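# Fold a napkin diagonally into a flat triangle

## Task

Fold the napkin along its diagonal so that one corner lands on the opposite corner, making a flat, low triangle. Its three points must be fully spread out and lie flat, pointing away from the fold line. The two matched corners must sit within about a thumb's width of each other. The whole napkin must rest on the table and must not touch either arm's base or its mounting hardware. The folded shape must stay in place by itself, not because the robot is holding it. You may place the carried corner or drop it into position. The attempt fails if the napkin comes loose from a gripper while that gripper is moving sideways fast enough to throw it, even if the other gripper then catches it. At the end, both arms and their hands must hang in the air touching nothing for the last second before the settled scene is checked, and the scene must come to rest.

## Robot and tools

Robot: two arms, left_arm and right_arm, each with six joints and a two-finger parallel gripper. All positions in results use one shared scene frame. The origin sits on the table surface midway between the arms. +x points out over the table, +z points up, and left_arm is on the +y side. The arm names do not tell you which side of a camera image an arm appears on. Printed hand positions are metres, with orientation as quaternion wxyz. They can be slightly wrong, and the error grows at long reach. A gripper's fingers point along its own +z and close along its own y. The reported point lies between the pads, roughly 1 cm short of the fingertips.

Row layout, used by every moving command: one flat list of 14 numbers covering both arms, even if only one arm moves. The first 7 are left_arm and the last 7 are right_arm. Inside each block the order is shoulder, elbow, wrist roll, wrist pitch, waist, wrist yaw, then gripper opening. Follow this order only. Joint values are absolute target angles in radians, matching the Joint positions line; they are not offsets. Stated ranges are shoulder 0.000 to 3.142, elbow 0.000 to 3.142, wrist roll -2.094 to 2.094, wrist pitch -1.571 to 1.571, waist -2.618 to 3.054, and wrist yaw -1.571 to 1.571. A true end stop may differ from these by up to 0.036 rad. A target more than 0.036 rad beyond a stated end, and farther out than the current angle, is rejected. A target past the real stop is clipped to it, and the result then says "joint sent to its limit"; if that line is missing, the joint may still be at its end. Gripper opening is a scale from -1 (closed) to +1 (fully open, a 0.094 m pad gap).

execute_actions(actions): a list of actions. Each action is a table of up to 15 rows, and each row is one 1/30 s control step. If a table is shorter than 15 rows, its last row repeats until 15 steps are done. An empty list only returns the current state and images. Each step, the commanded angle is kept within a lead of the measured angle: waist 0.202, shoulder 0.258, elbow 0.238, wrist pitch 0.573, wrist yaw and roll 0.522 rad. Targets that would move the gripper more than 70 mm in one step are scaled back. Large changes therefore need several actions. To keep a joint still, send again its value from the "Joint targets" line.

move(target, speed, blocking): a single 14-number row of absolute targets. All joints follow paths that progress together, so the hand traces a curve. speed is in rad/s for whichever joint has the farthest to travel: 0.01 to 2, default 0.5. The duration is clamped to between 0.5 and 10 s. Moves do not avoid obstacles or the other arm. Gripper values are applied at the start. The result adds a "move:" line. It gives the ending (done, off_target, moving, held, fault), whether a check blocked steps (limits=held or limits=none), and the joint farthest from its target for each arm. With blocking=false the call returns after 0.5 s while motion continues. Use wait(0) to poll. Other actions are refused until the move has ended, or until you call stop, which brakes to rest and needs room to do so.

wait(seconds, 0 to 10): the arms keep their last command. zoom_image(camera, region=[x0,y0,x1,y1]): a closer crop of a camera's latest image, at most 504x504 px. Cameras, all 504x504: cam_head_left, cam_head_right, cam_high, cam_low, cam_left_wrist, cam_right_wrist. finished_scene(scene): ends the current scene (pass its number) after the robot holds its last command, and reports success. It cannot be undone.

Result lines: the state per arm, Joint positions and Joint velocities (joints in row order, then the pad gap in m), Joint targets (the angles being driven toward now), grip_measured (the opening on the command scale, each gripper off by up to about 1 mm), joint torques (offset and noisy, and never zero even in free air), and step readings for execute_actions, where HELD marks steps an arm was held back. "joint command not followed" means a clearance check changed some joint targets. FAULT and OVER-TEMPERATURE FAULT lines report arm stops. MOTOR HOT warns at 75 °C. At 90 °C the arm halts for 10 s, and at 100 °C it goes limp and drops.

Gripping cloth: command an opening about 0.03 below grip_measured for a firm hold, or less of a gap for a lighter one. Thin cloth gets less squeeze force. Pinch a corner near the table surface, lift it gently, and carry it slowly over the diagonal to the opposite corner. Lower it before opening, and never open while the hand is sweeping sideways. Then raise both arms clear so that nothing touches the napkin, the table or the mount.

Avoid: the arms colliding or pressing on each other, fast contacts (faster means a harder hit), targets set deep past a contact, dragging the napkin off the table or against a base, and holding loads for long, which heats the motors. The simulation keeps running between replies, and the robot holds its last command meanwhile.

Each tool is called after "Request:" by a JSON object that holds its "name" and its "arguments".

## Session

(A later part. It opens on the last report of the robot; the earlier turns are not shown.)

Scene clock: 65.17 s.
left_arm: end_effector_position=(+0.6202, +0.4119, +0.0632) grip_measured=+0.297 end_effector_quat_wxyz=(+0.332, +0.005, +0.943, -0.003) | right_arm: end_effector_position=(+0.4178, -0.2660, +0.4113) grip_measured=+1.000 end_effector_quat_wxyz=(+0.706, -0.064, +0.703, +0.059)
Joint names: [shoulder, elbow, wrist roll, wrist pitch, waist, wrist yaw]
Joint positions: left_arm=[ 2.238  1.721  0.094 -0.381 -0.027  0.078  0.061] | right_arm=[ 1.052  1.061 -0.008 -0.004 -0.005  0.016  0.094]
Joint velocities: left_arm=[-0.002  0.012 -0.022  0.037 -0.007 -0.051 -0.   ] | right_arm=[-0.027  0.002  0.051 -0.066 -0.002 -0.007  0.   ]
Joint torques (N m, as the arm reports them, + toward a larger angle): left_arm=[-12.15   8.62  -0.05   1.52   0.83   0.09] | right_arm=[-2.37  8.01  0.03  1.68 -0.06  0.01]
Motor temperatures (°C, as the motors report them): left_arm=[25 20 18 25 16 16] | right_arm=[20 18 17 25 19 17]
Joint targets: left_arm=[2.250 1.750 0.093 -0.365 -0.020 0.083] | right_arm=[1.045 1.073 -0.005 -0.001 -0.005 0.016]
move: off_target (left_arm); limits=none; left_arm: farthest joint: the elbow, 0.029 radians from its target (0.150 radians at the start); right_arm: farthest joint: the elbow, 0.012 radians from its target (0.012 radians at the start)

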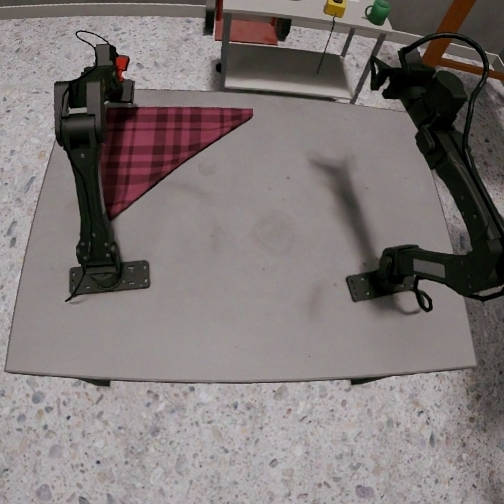

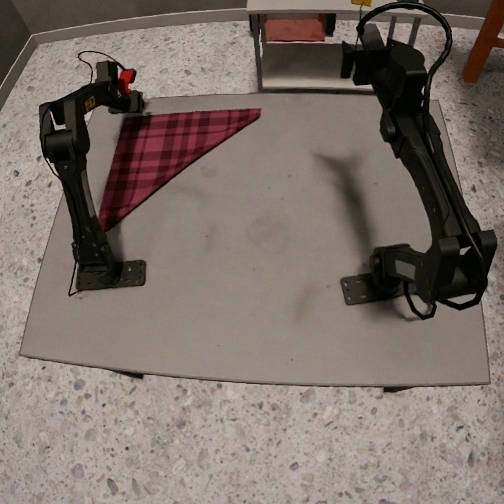

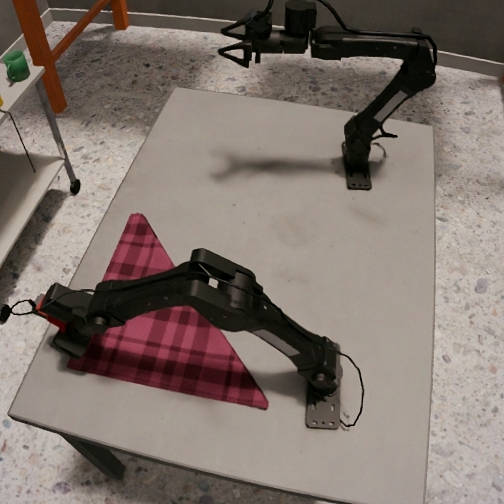

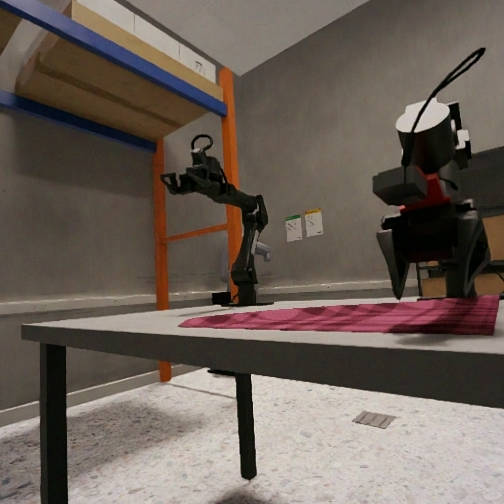

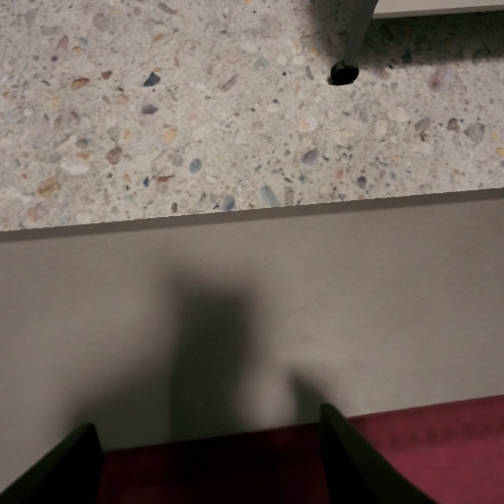

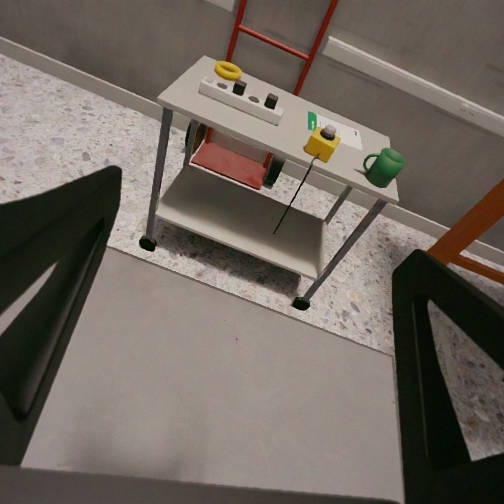

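Request:
{"name": "move", "arguments": {"target": [2.235,1.66,0.093,-0.39,0.022,0.083,0.1,1.045,1.073,-0.005,-0.001,-0.005,0.016,1], "speed": 0.1}}

Request:
{"name": "move", "arguments": {"target": [2.31,1.67,0.093,-0.42,0.022,0.083,0.1,1.045,1.073,-0.005,-0.001,-0.005,0.016,1], "speed": 0.06}}

Request:
{"name": "move", "arguments": {"target": [2.31,1.67,0.093,-0.42,0.022,0.083,-1,1.045,1.073,-0.005,-0.001,-0.005,0.016,1]}}

Request:
{"name": "move", "arguments": {"target": [1.95,1.5,0.093,-0.55,-0.1,0.083,-1,1.045,1.073,-0.005,-0.001,-0.005,0.016,1], "speed": 0.15}}

Scene clock: 73.07 s.
left_arm: end_effector_position=(+0.6041, +0.4352, +0.0441) grip_measured=+0.103 end_effector_quat_wxyz=(+0.308, -0.016, +0.951, +0.001) | right_arm: end_effector_position=(+0.4178, -0.2660, +0.4113) grip_measured=+1.000 end_effector_quat_wxyz=(+0.706, -0.064, +0.703, +0.059)
Joint names: [shoulder, elbow, wrist roll, wrist pitch, waist, wrist yaw]
Joint positions: left_arm=[ 2.238  1.673  0.094 -0.383  0.017  0.078  0.052] | right_arm=[ 1.052  1.061 -0.008 -0.004 -0.005  0.016  0.094]
Joint velocities: left_arm=[ 0.002 -0.007 -0.007 -0.022 -0.007 -0.081 -0.001] | right_arm=[-0.012 -0.022  0.037  0.007 -0.007 -0.022  0.   ]
Joint torques (N m, as the arm reports them, + toward a larger angle): left_arm=[-13.34   5.43   0.     1.18   0.5    0.18] | right_arm=[-2.42  7.88  0.03  1.66  0.11  0.01]
Motor temperatures (°C, as the motors report them): left_arm=[25 21 18 25 16 16] | right_arm=[20 18 17 25 19 17]
Joint targets: left_arm=[2.235 1.660 0.093 -0.390 0.022 0.083] | right_arm=[1.045 1.073 -0.005 -0.001 -0.005 0.016]
move: done; limits=none; left_arm: farthest joint: the elbow, 0.013 radians from its target (0.061 radians at the start); right_arm: farthest joint: the elbow, 0.012 radians from its target (0.012 radians at the start)

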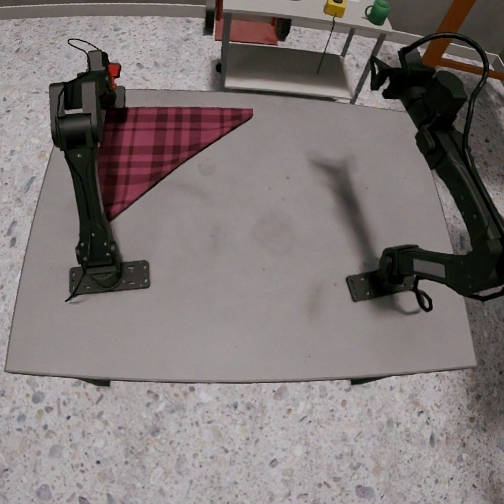

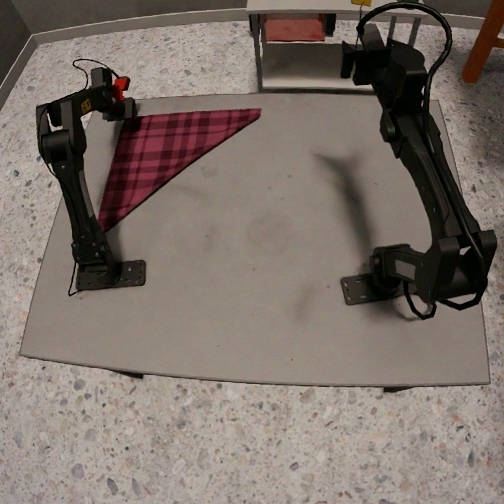

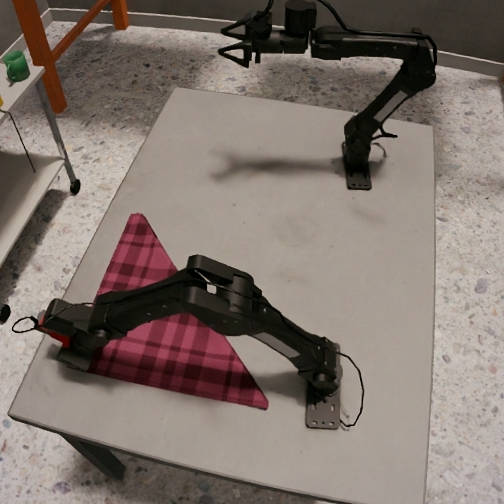

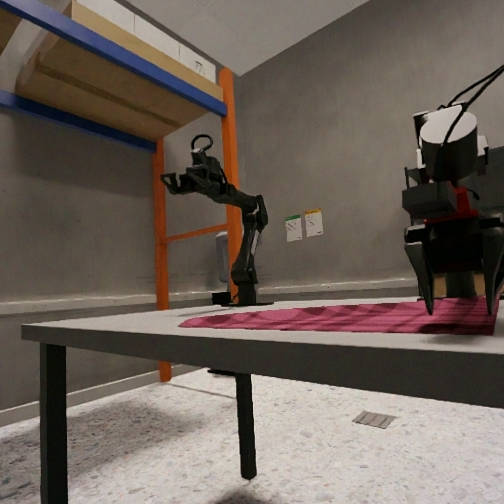

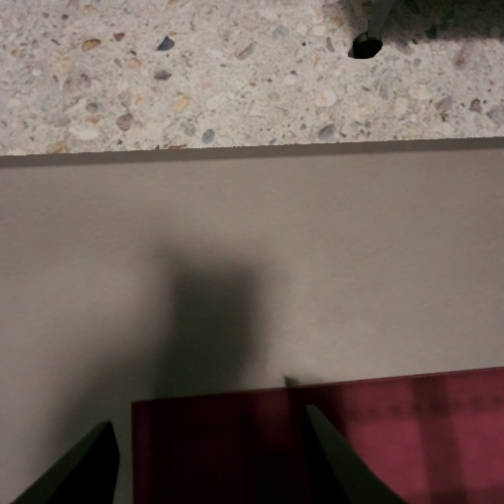

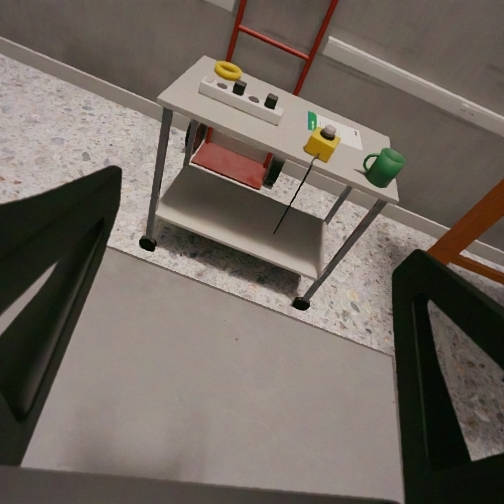

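Scene clock: 74.50 s.
left_arm: end_effector_position=(+0.5999, +0.4345, +0.0252) grip_measured=+0.103 end_effector_quat_wxyz=(+0.290, -0.017, +0.957, -0.002) | right_arm: end_effector_position=(+0.4178, -0.2660, +0.4113) grip_measured=+1.000 end_effector_quat_wxyz=(+0.706, -0.064, +0.703, +0.059)
Joint names: [shoulder, elbow, wrist roll, wrist pitch, waist, wrist yaw]
Joint positions: left_arm=[ 2.271  1.673  0.094 -0.39   0.017  0.078  0.052] | right_arm=[ 1.052  1.061 -0.008 -0.004 -0.005  0.016  0.094]
Joint velocities: left_arm=[-0.012  0.002 -0.066  0.037 -0.002  0.066 -0.001] | right_arm=[-0.002 -0.007  0.007 -0.022 -0.022 -0.051  0.   ]
Joint torques (N m, as the arm reports them, + toward a larger angle): left_arm=[-9.98  6.06 -0.01  0.77  0.65  0.11] | right_arm=[-2.43  7.99  0.05  1.69 -0.02  0.  ]
Motor temperatures (°C, as the motors report them): left_arm=[25 21 18 25 16 16] | right_arm=[20 18 17 25 19 17]
Joint targets: left_arm=[2.310 1.670 0.093 -0.420 0.022 0.083] | right_arm=[1.045 1.073 -0.005 -0.001 -0.005 0.016]
move: off_target (left_arm); limits=none; left_arm: farthest joint: the shoulder, 0.039 radians from its target (0.072 radians at the start); right_arm: farthest joint: the elbow, 0.012 radians from its target (0.012 radians at the start)

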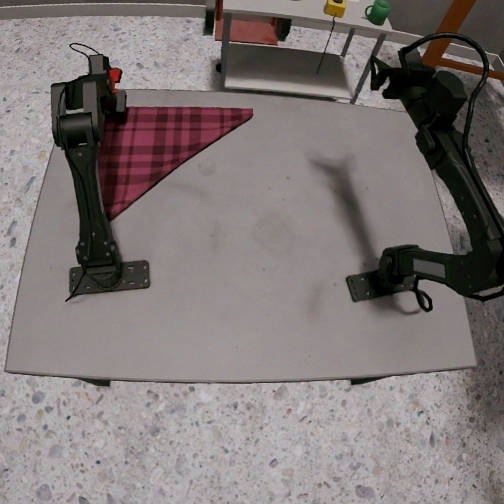

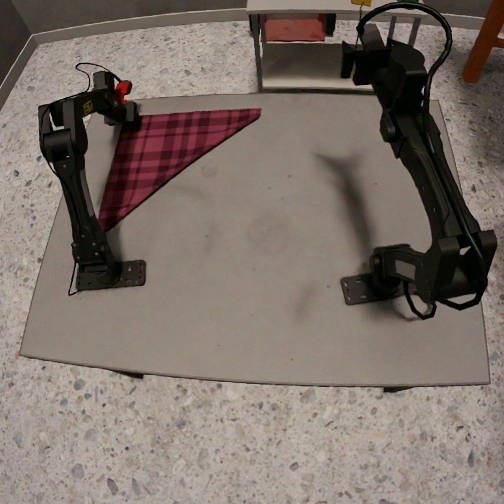

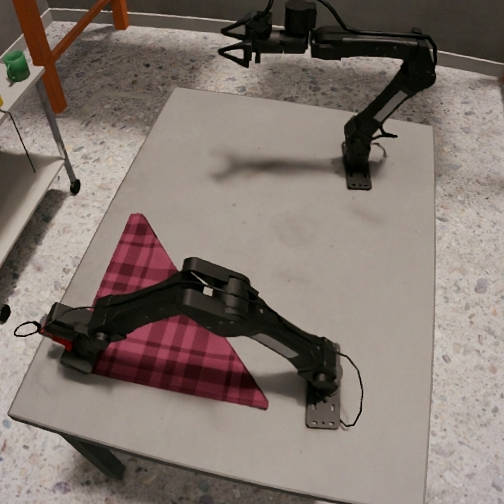

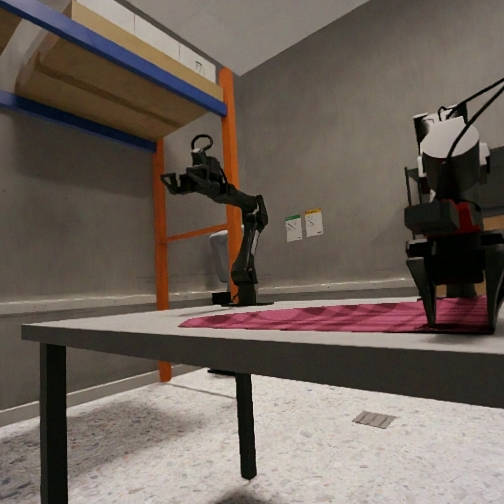

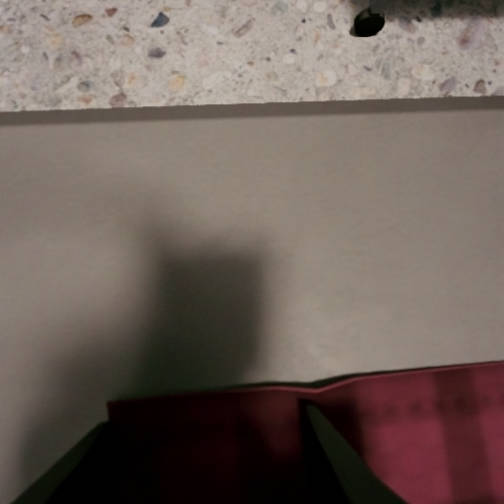

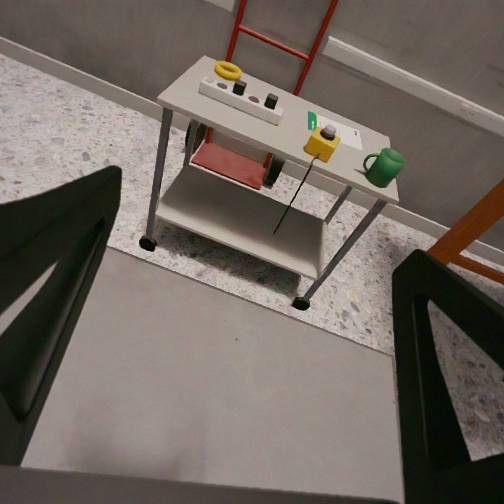

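Scene clock: 75.20 s.
left_arm: end_effector_position=(+0.6011, +0.4346, +0.0252) grip_measured=-0.967 end_effector_quat_wxyz=(+0.292, -0.017, +0.956, -0.002) | right_arm: end_effector_position=(+0.4178, -0.2660, +0.4113) grip_measured=+1.000 end_effector_quat_wxyz=(+0.706, -0.064, +0.703, +0.059)
Joint names: [shoulder, elbow, wrist roll, wrist pitch, waist, wrist yaw]
Joint positions: left_arm=[ 2.272  1.673  0.094 -0.383  0.017  0.079  0.002] | right_arm=[ 1.052  1.061 -0.008 -0.004 -0.005  0.016  0.094]
Joint velocities: left_arm=[-0.022  0.002  0.051 -0.066  0.012  0.066 -0.   ] | right_arm=[ 0.002  0.007  0.037 -0.051 -0.007 -0.007  0.   ]
Joint torques (N m, as the arm reports them, + toward a larger angle): left_arm=[-10.1    6.2    0.     0.76   0.6    0.07] | right_arm=[-2.41  7.88  0.04  1.7  -0.03  0.02]
Motor temperatures (°C, as the motors report them): left_arm=[25 21 18 25 16 16] | right_arm=[20 18 17 25 19 17]
Joint targets: left_arm=[2.310 1.670 0.093 -0.420 0.022 0.083] | right_arm=[1.045 1.073 -0.005 -0.001 -0.005 0.016]
move: off_target (left_arm); limits=none; left_arm: farthest joint: the shoulder, 0.038 radians from its target (0.039 radians at the start); right_arm: farthest joint: the elbow, 0.012 radians from its target (0.012 radians at the start)

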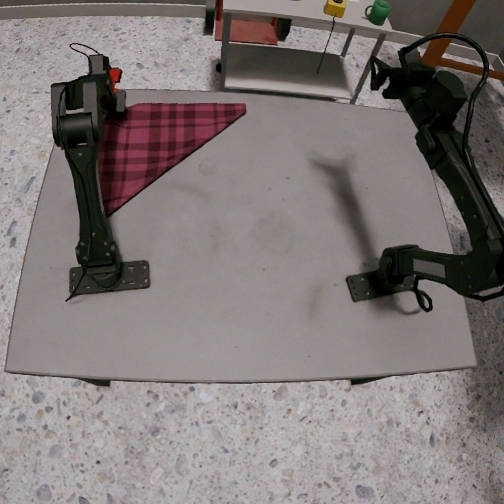

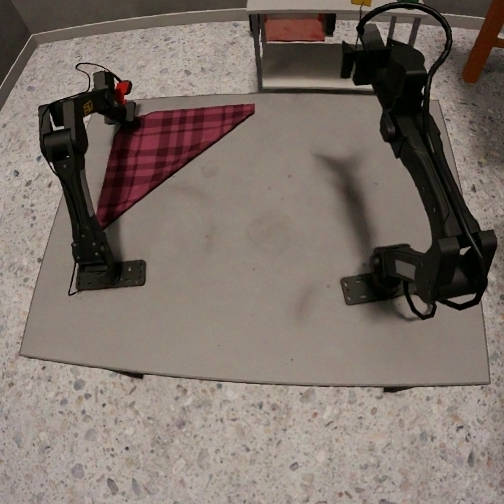

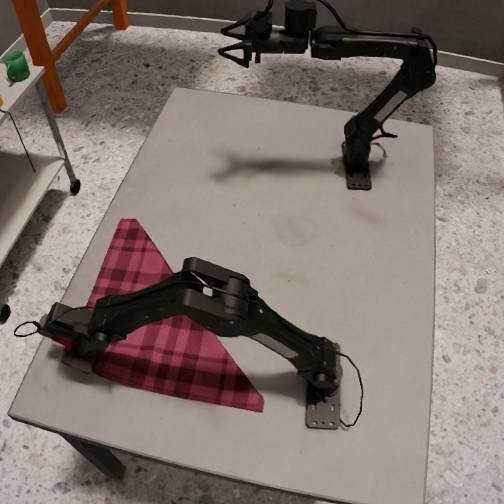

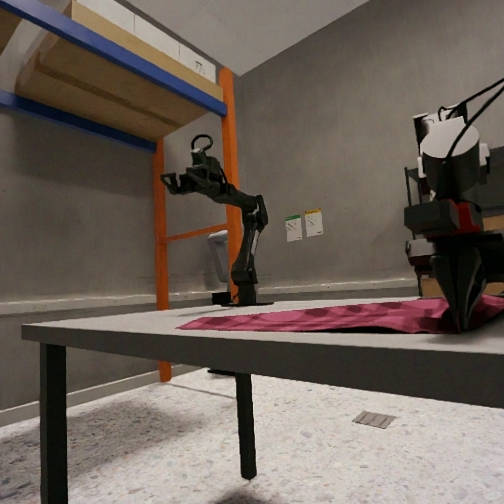

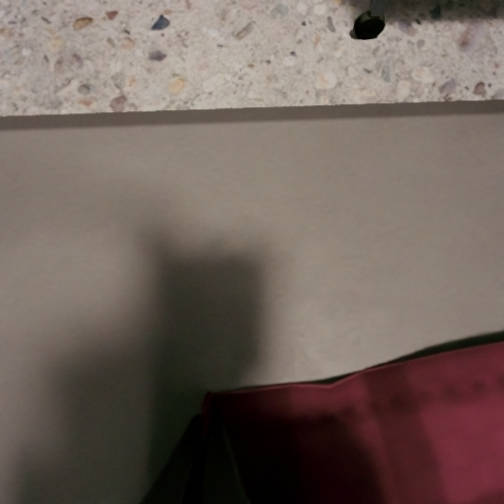

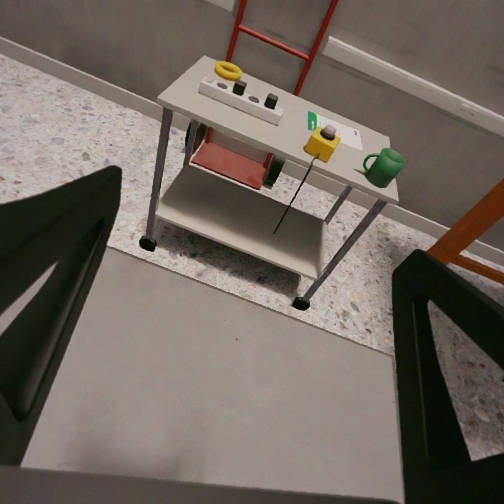

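Scene clock: 77.87 s.
left_arm: end_effector_position=(+0.5462, +0.3703, +0.0979) grip_measured=-0.967 end_effector_quat_wxyz=(+0.284, +0.035, +0.958, -0.018) | right_arm: end_effector_position=(+0.4178, -0.2660, +0.4113) grip_measured=+1.000 end_effector_quat_wxyz=(+0.706, -0.064, +0.703, +0.059)
Joint names: [shoulder, elbow, wrist roll, wrist pitch, waist, wrist yaw]
Joint positions: left_arm=[ 1.975  1.515  0.094 -0.538 -0.093  0.079  0.002] | right_arm=[ 1.052  1.061 -0.008 -0.004 -0.005  0.016  0.094]
Joint velocities: left_arm=[-0.007 -0.012 -0.037  0.037  0.002 -0.007 -0.001] | right_arm=[ 0.017 -0.017 -0.051 -0.066  0.002 -0.081  0.   ]
Joint torques (N m, as the arm reports them, + toward a larger angle): left_arm=[-13.26   5.3   -0.01   1.06  -0.5    0.08] | right_arm=[-2.48  8.    0.05  1.68  0.09 -0.02]
Motor temperatures (°C, as the motors report them): left_arm=[26 20 18 25 16 16] | right_arm=[20 18 17 25 19 17]
Joint targets: left_arm=[1.950 1.500 0.093 -0.550 -0.100 0.083] | right_arm=[1.045 1.073 -0.005 -0.001 -0.005 0.016]
move: off_target (left_arm); limits=none; left_arm: farthest joint: the shoulder, 0.025 radians from its target (0.322 radians at the start); right_arm: farthest joint: the elbow, 0.012 radians from its target (0.012 radians at the start)

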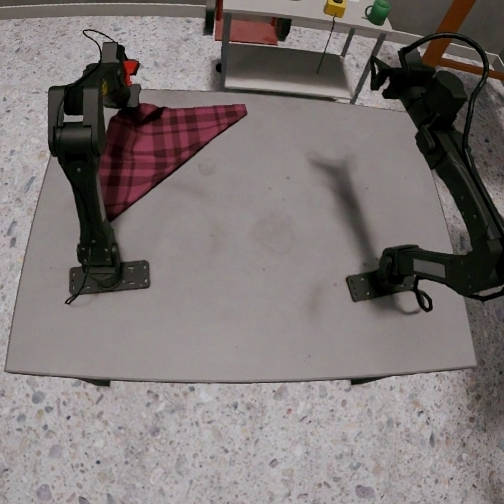

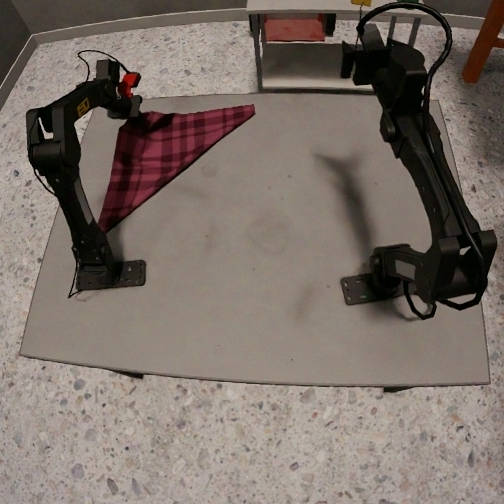

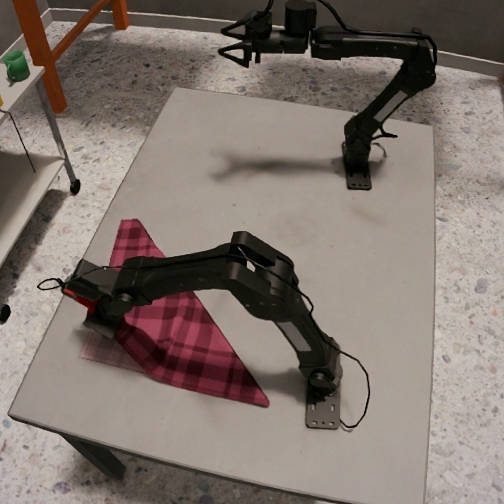

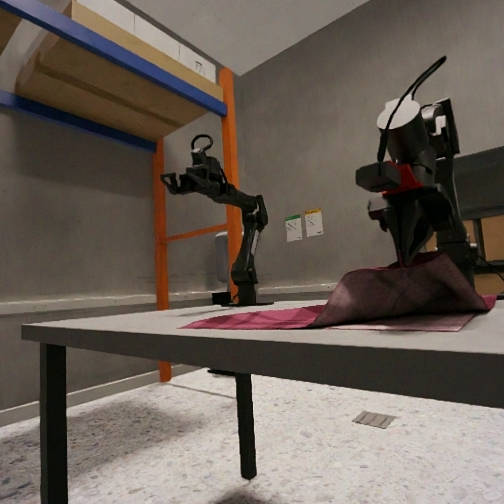

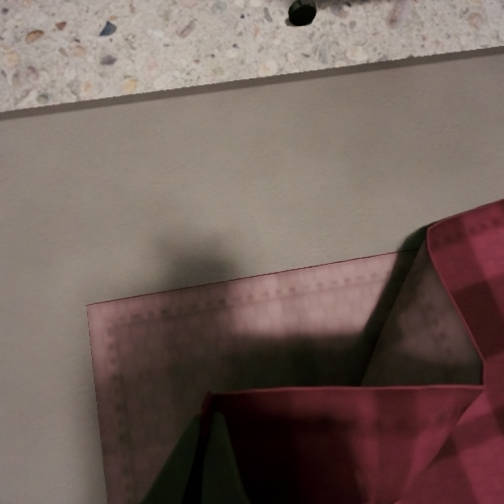

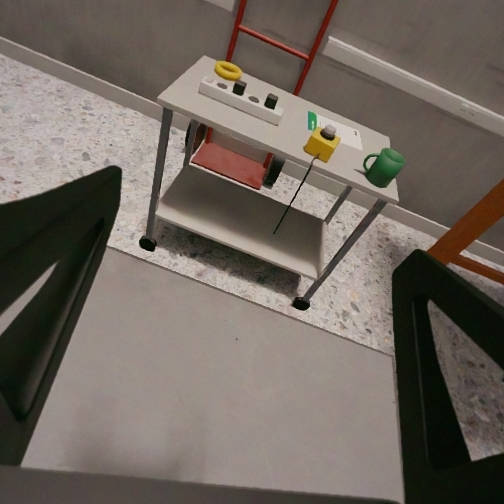

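Request:
{"name": "move", "arguments": {"target": [1.4,1.25,0.093,-0.75,-0.5,0.083,-1,1.045,1.073,-0.005,-0.001,-0.005,0.016,1], "speed": 0.25}}

Request:
{"name": "move", "arguments": {"target": [1.44,1.15,0.093,-0.6,-1.05,0.083,-1,1.045,1.073,-0.005,-0.001,-0.005,0.016,1], "speed": 0.25}}

Request:
{"name": "move", "arguments": {"target": [1.44,1.09,0.093,-0.58,-0.52,0.083,-1,1.045,1.073,-0.005,-0.001,-0.005,0.016,1], "speed": 0.25}}

Request:
{"name": "move", "arguments": {"target": [2.0,1.4,0.093,-0.365,-0.13,0.083,-1,1.045,1.073,-0.005,-0.001,-0.005,0.016,1], "speed": 0.2}}

Scene clock: 84.93 s.
left_arm: end_effector_position=(+0.4002, +0.2138, +0.2066) grip_measured=-0.967 end_effector_quat_wxyz=(+0.323, +0.223, +0.916, -0.080) | right_arm: end_effector_position=(+0.4178, -0.2660, +0.4113) grip_measured=+1.000 end_effector_quat_wxyz=(+0.706, -0.064, +0.703, +0.059)
Joint names: [shoulder, elbow, wrist roll, wrist pitch, waist, wrist yaw]
Joint positions: left_arm=[ 1.423  1.265  0.094 -0.738 -0.494  0.079  0.002] | right_arm=[ 1.052  1.061 -0.008 -0.004 -0.005  0.016  0.094]
Joint velocities: left_arm=[ 0.002  0.002 -0.007  0.022 -0.002 -0.022 -0.001] | right_arm=[-0.012  0.002  0.095 -0.066 -0.007  0.051  0.   ]
Joint torques (N m, as the arm reports them, + toward a larger angle): left_arm=[-7.95  5.55 -0.02  1.2  -0.69  0.08] | right_arm=[-2.55  7.98  0.02  1.68 -0.01  0.  ]
Motor temperatures (°C, as the motors report them): left_arm=[26 20 18 25 16 16] | right_arm=[20 18 17 26 19 17]
Joint targets: left_arm=[1.400 1.250 0.093 -0.750 -0.500 0.083] | right_arm=[1.045 1.073 -0.005 -0.001 -0.005 0.016]
move: off_target (left_arm); limits=none; left_arm: farthest joint: the shoulder, 0.023 radians from its target (0.575 radians at the start); right_arm: farthest joint: the elbow, 0.012 radians from its target (0.012 radians at the start)

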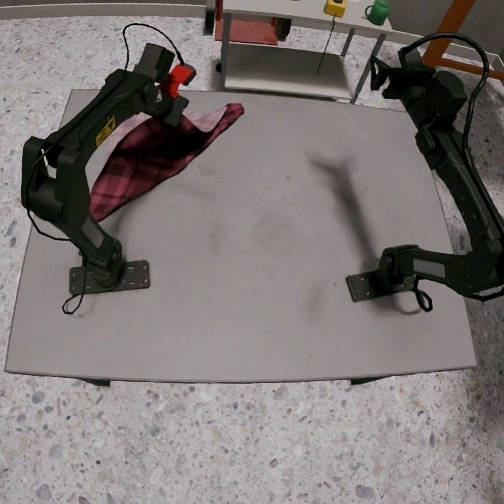

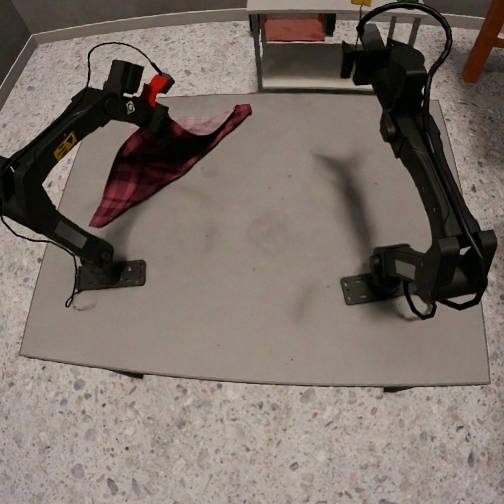

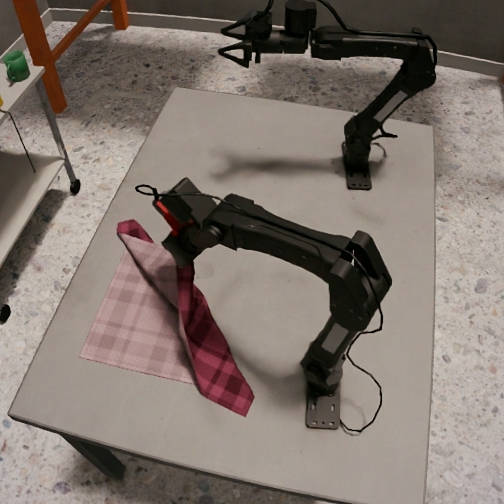

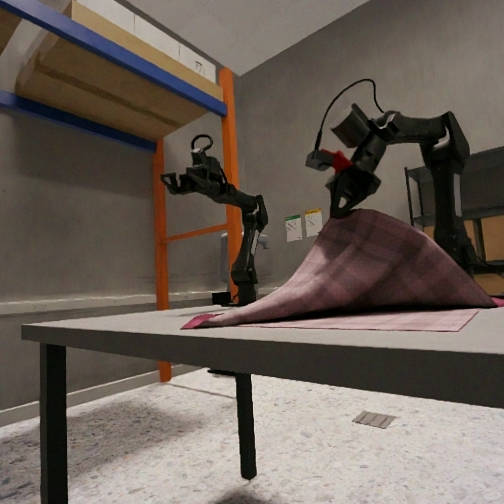

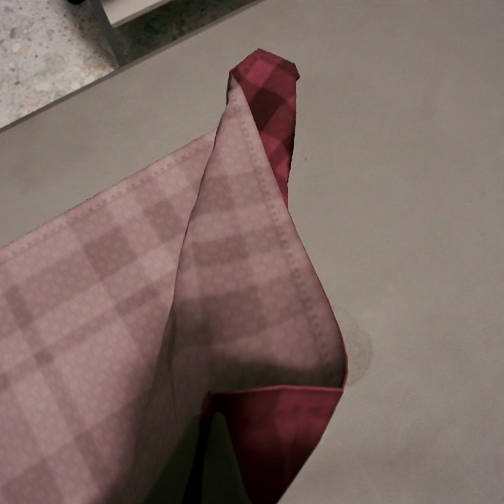

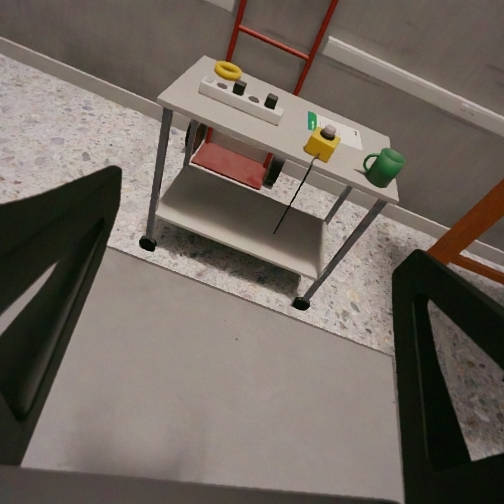

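Scene clock: 87.63 s.
left_arm: end_effector_position=(+0.2726, +0.0448, +0.1835) grip_measured=-0.967 end_effector_quat_wxyz=(+0.296, +0.463, +0.818, -0.168) | right_arm: end_effector_position=(+0.4178, -0.2660, +0.4113) grip_measured=+1.000 end_effector_quat_wxyz=(+0.706, -0.064, +0.703, +0.059)
Joint names: [shoulder, elbow, wrist roll, wrist pitch, waist, wrist yaw]
Joint positions: left_arm=[ 1.423  1.162  0.094 -0.618 -1.044  0.078  0.002] | right_arm=[ 1.052  1.061 -0.008 -0.004 -0.005  0.016  0.094]
Joint velocities: left_arm=[-0.017  0.007  0.007  0.007 -0.002  0.007 -0.   ] | right_arm=[ 0.012  0.012  0.007 -0.066 -0.002 -0.007  0.   ]
Joint torques (N m, as the arm reports them, + toward a larger angle): left_arm=[-4.56  5.62 -0.01  1.55 -0.51  0.06] | right_arm=[-2.51  7.95  0.04  1.69  0.03  0.02]
Motor temperatures (°C, as the motors report them): left_arm=[25 20 18 25 16 16] | right_arm=[20 18 17 26 19 17]
Joint targets: left_arm=[1.440 1.150 0.093 -0.600 -1.050 0.083] | right_arm=[1.045 1.073 -0.005 -0.001 -0.005 0.016]
move: done; limits=none; left_arm: farthest joint: the wrist pitch, 0.018 radians from its target (0.138 radians at the start); right_arm: farthest joint: the elbow, 0.012 radians from its target (0.012 radians at the start)

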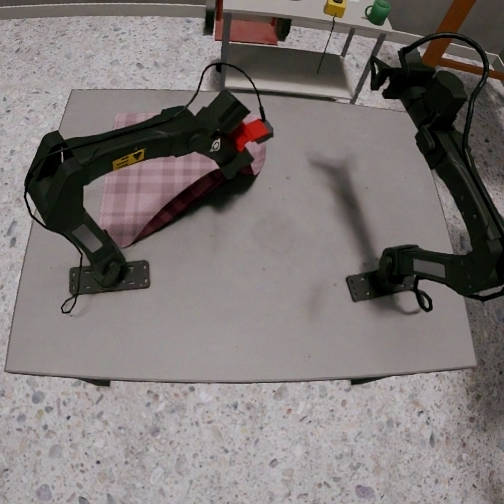

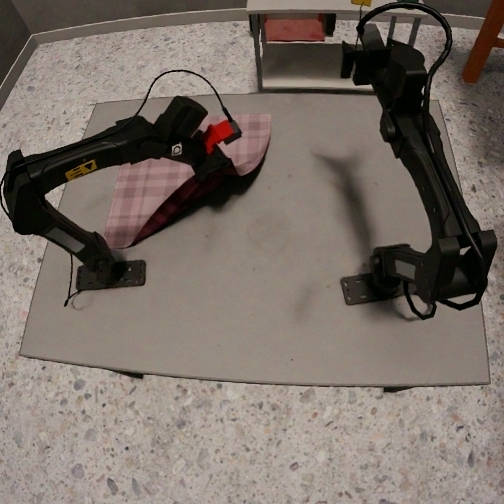

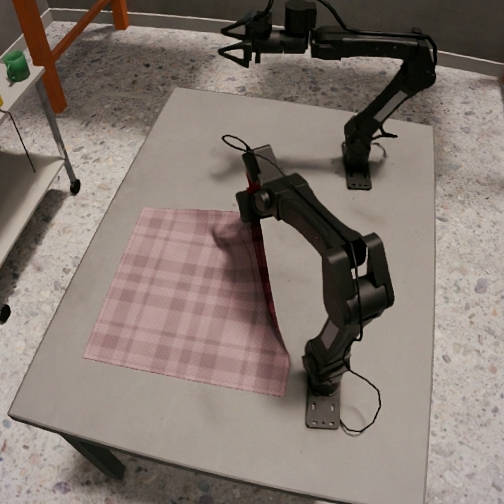

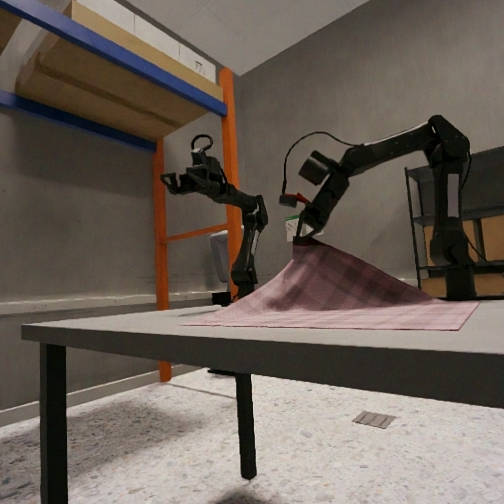

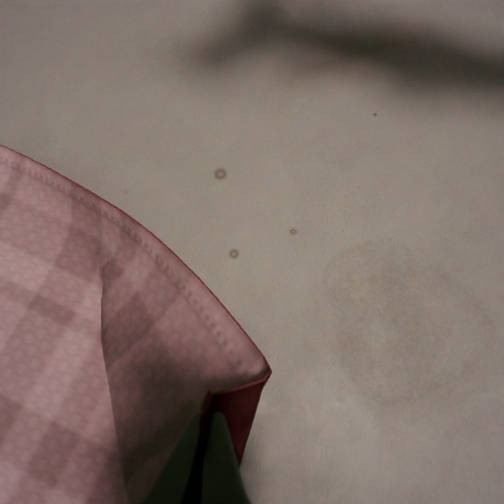

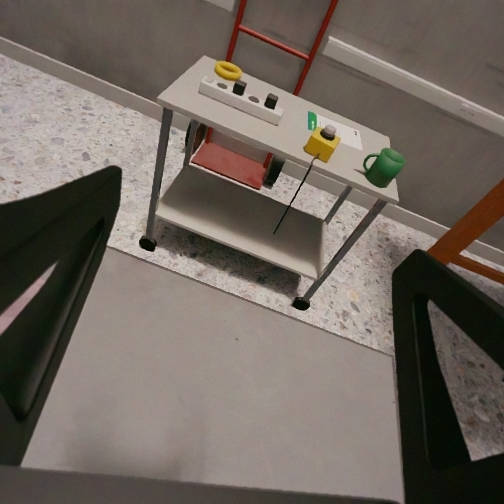

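Scene clock: 90.07 s.
left_arm: end_effector_position=(+0.3915, +0.2041, +0.1625) grip_measured=-0.967 end_effector_quat_wxyz=(+0.311, +0.238, +0.916, -0.084) | right_arm: end_effector_position=(+0.4178, -0.2660, +0.4113) grip_measured=+1.000 end_effector_quat_wxyz=(+0.706, -0.064, +0.703, +0.059)
Joint names: [shoulder, elbow, wrist roll, wrist pitch, waist, wrist yaw]
Joint positions: left_arm=[ 1.423  1.103  0.094 -0.598 -0.525  0.078  0.002] | right_arm=[ 1.052  1.061 -0.008 -0.004 -0.005  0.016  0.094]
Joint velocities: left_arm=[ 0.002 -0.022  0.037  0.022  0.002 -0.037 -0.   ] | right_arm=[ 0.012 -0.007  0.022  0.066  0.002  0.007  0.   ]
Joint torques (N m, as the arm reports them, + toward a larger angle): left_arm=[-4.77  5.4  -0.01  1.51  0.46  0.06] | right_arm=[-2.46  7.9   0.02  1.7   0.09 -0.01]
Motor temperatures (°C, as the motors report them): left_arm=[24 20 18 26 16 16] | right_arm=[20 18 17 26 19 17]
Joint targets: left_arm=[1.440 1.090 0.093 -0.580 -0.520 0.083] | right_arm=[1.045 1.073 -0.005 -0.001 -0.005 0.016]
move: done; limits=none; left_arm: farthest joint: the wrist pitch, 0.018 radians from its target (0.038 radians at the start); right_arm: farthest joint: the elbow, 0.012 radians from its target (0.012 radians at the start)

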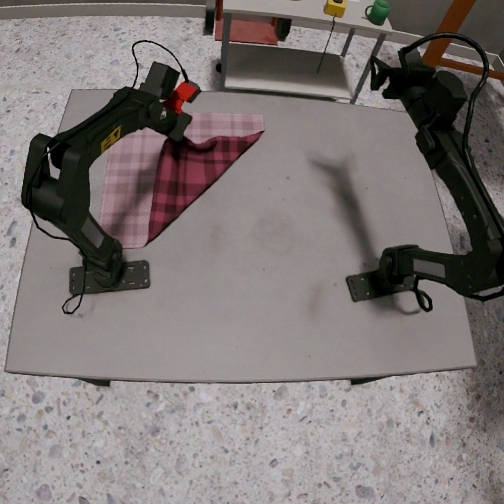

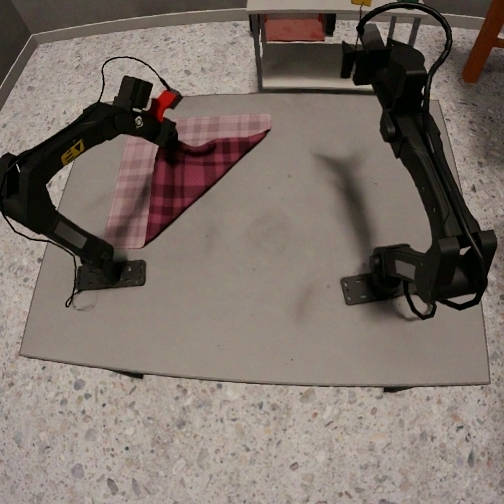

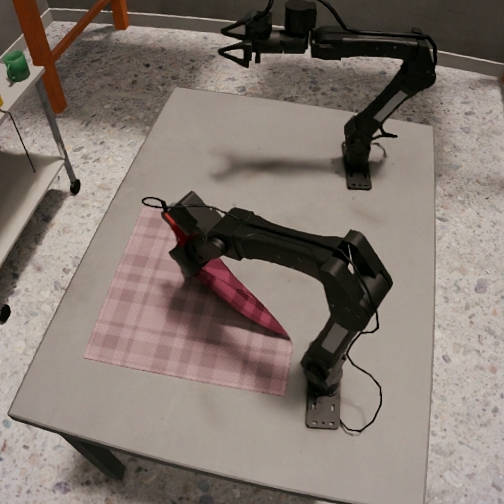

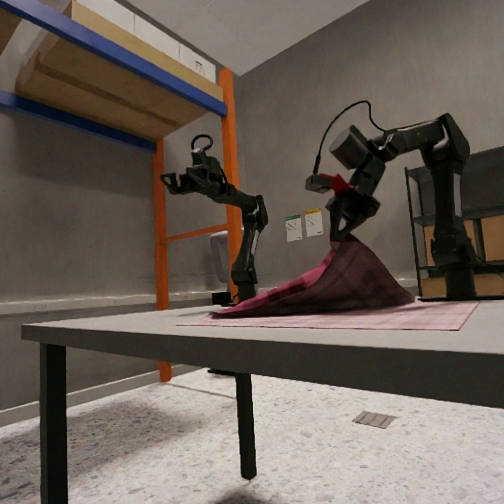

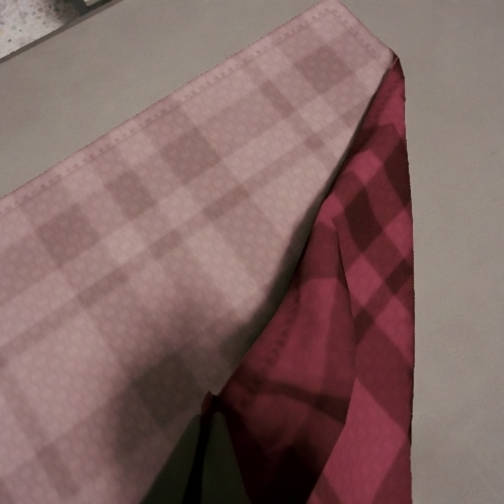

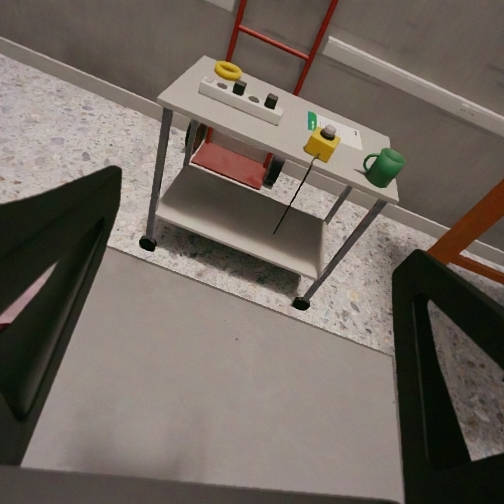

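Scene clock: 93.47 s.
left_arm: end_effector_position=(+0.5368, +0.3494, +0.0569) grip_measured=-0.967 end_effector_quat_wxyz=(+0.281, +0.055, +0.958, -0.024) | right_arm: end_effector_position=(+0.4178, -0.2660, +0.4113) grip_measured=+1.000 end_effector_quat_wxyz=(+0.706, -0.064, +0.703, +0.059)
Joint names: [shoulder, elbow, wrist roll, wrist pitch, waist, wrist yaw]
Joint positions: left_arm=[ 1.991  1.37   0.094 -0.383 -0.135  0.078  0.002] | right_arm=[ 1.052  1.061 -0.008 -0.004 -0.005  0.016  0.094]
Joint velocities: left_arm=[ 0.007 -0.002 -0.007 -0.051 -0.002 -0.051 -0.   ] | right_arm=[-0.012 -0.002 -0.007  0.007 -0.002 -0.066  0.   ]
Joint torques (N m, as the arm reports them, + toward a larger angle): left_arm=[-10.11   8.49  -0.04   1.34   0.16   0.05] | right_arm=[-2.41  7.89  0.02  1.68  0.06  0.02]
Motor temperatures (°C, as the motors report them): left_arm=[24 20 18 26 16 16] | right_arm=[20 18 17 26 19 17]
Joint targets: left_arm=[2.000 1.400 0.093 -0.365 -0.130 0.083] | right_arm=[1.045 1.073 -0.005 -0.001 -0.005 0.016]
move: off_target (left_arm); limits=none; left_arm: farthest joint: the elbow, 0.030 radians from its target (0.297 radians at the start); right_arm: farthest joint: the elbow, 0.012 radians from its target (0.012 radians at the start)

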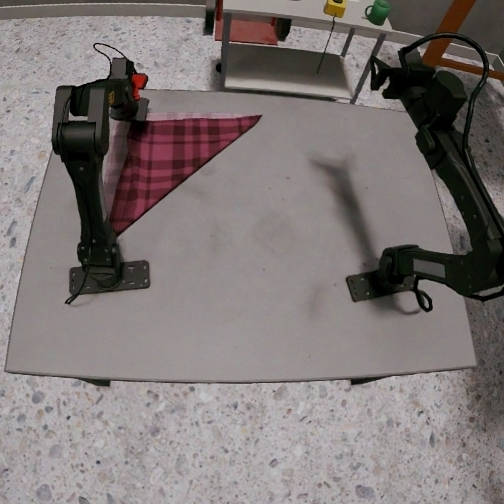

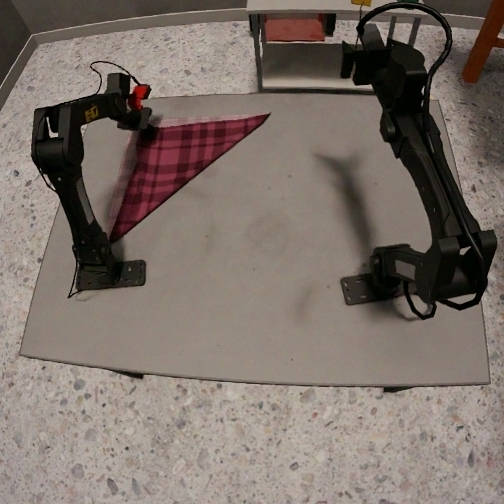

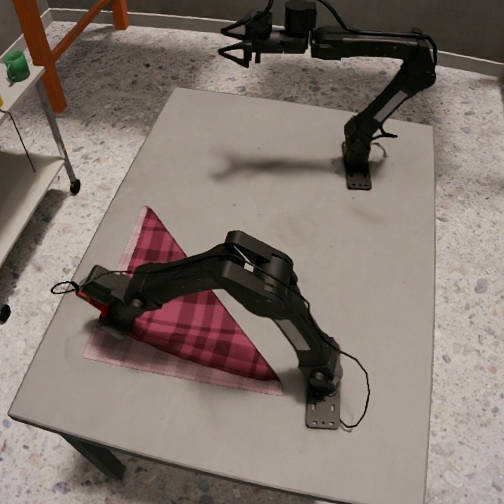

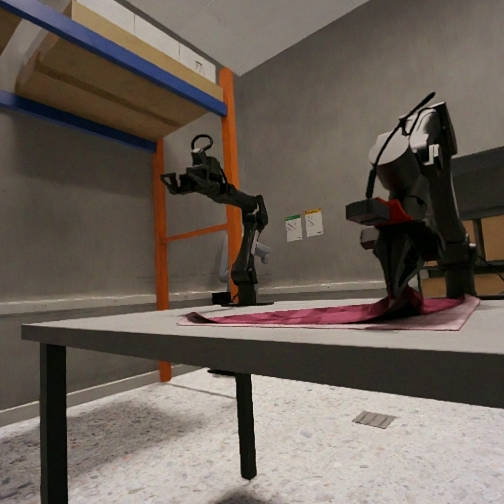

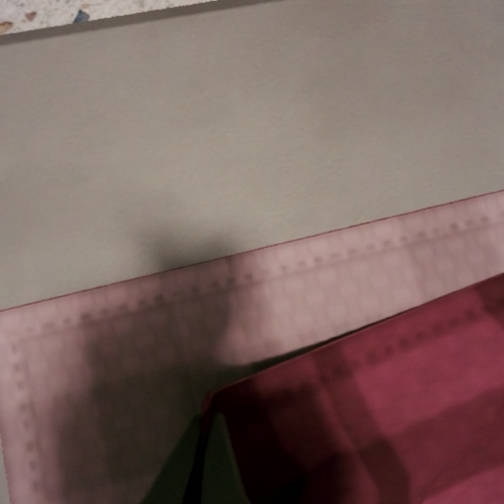

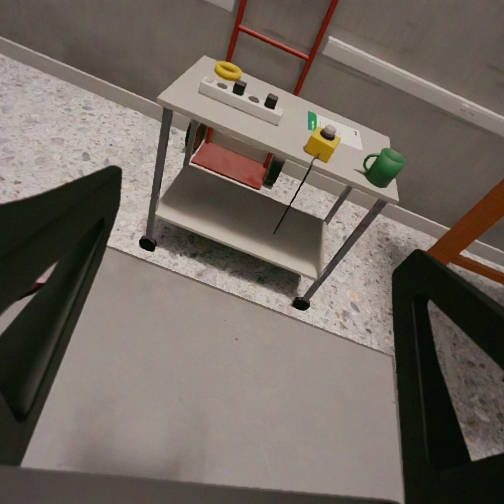

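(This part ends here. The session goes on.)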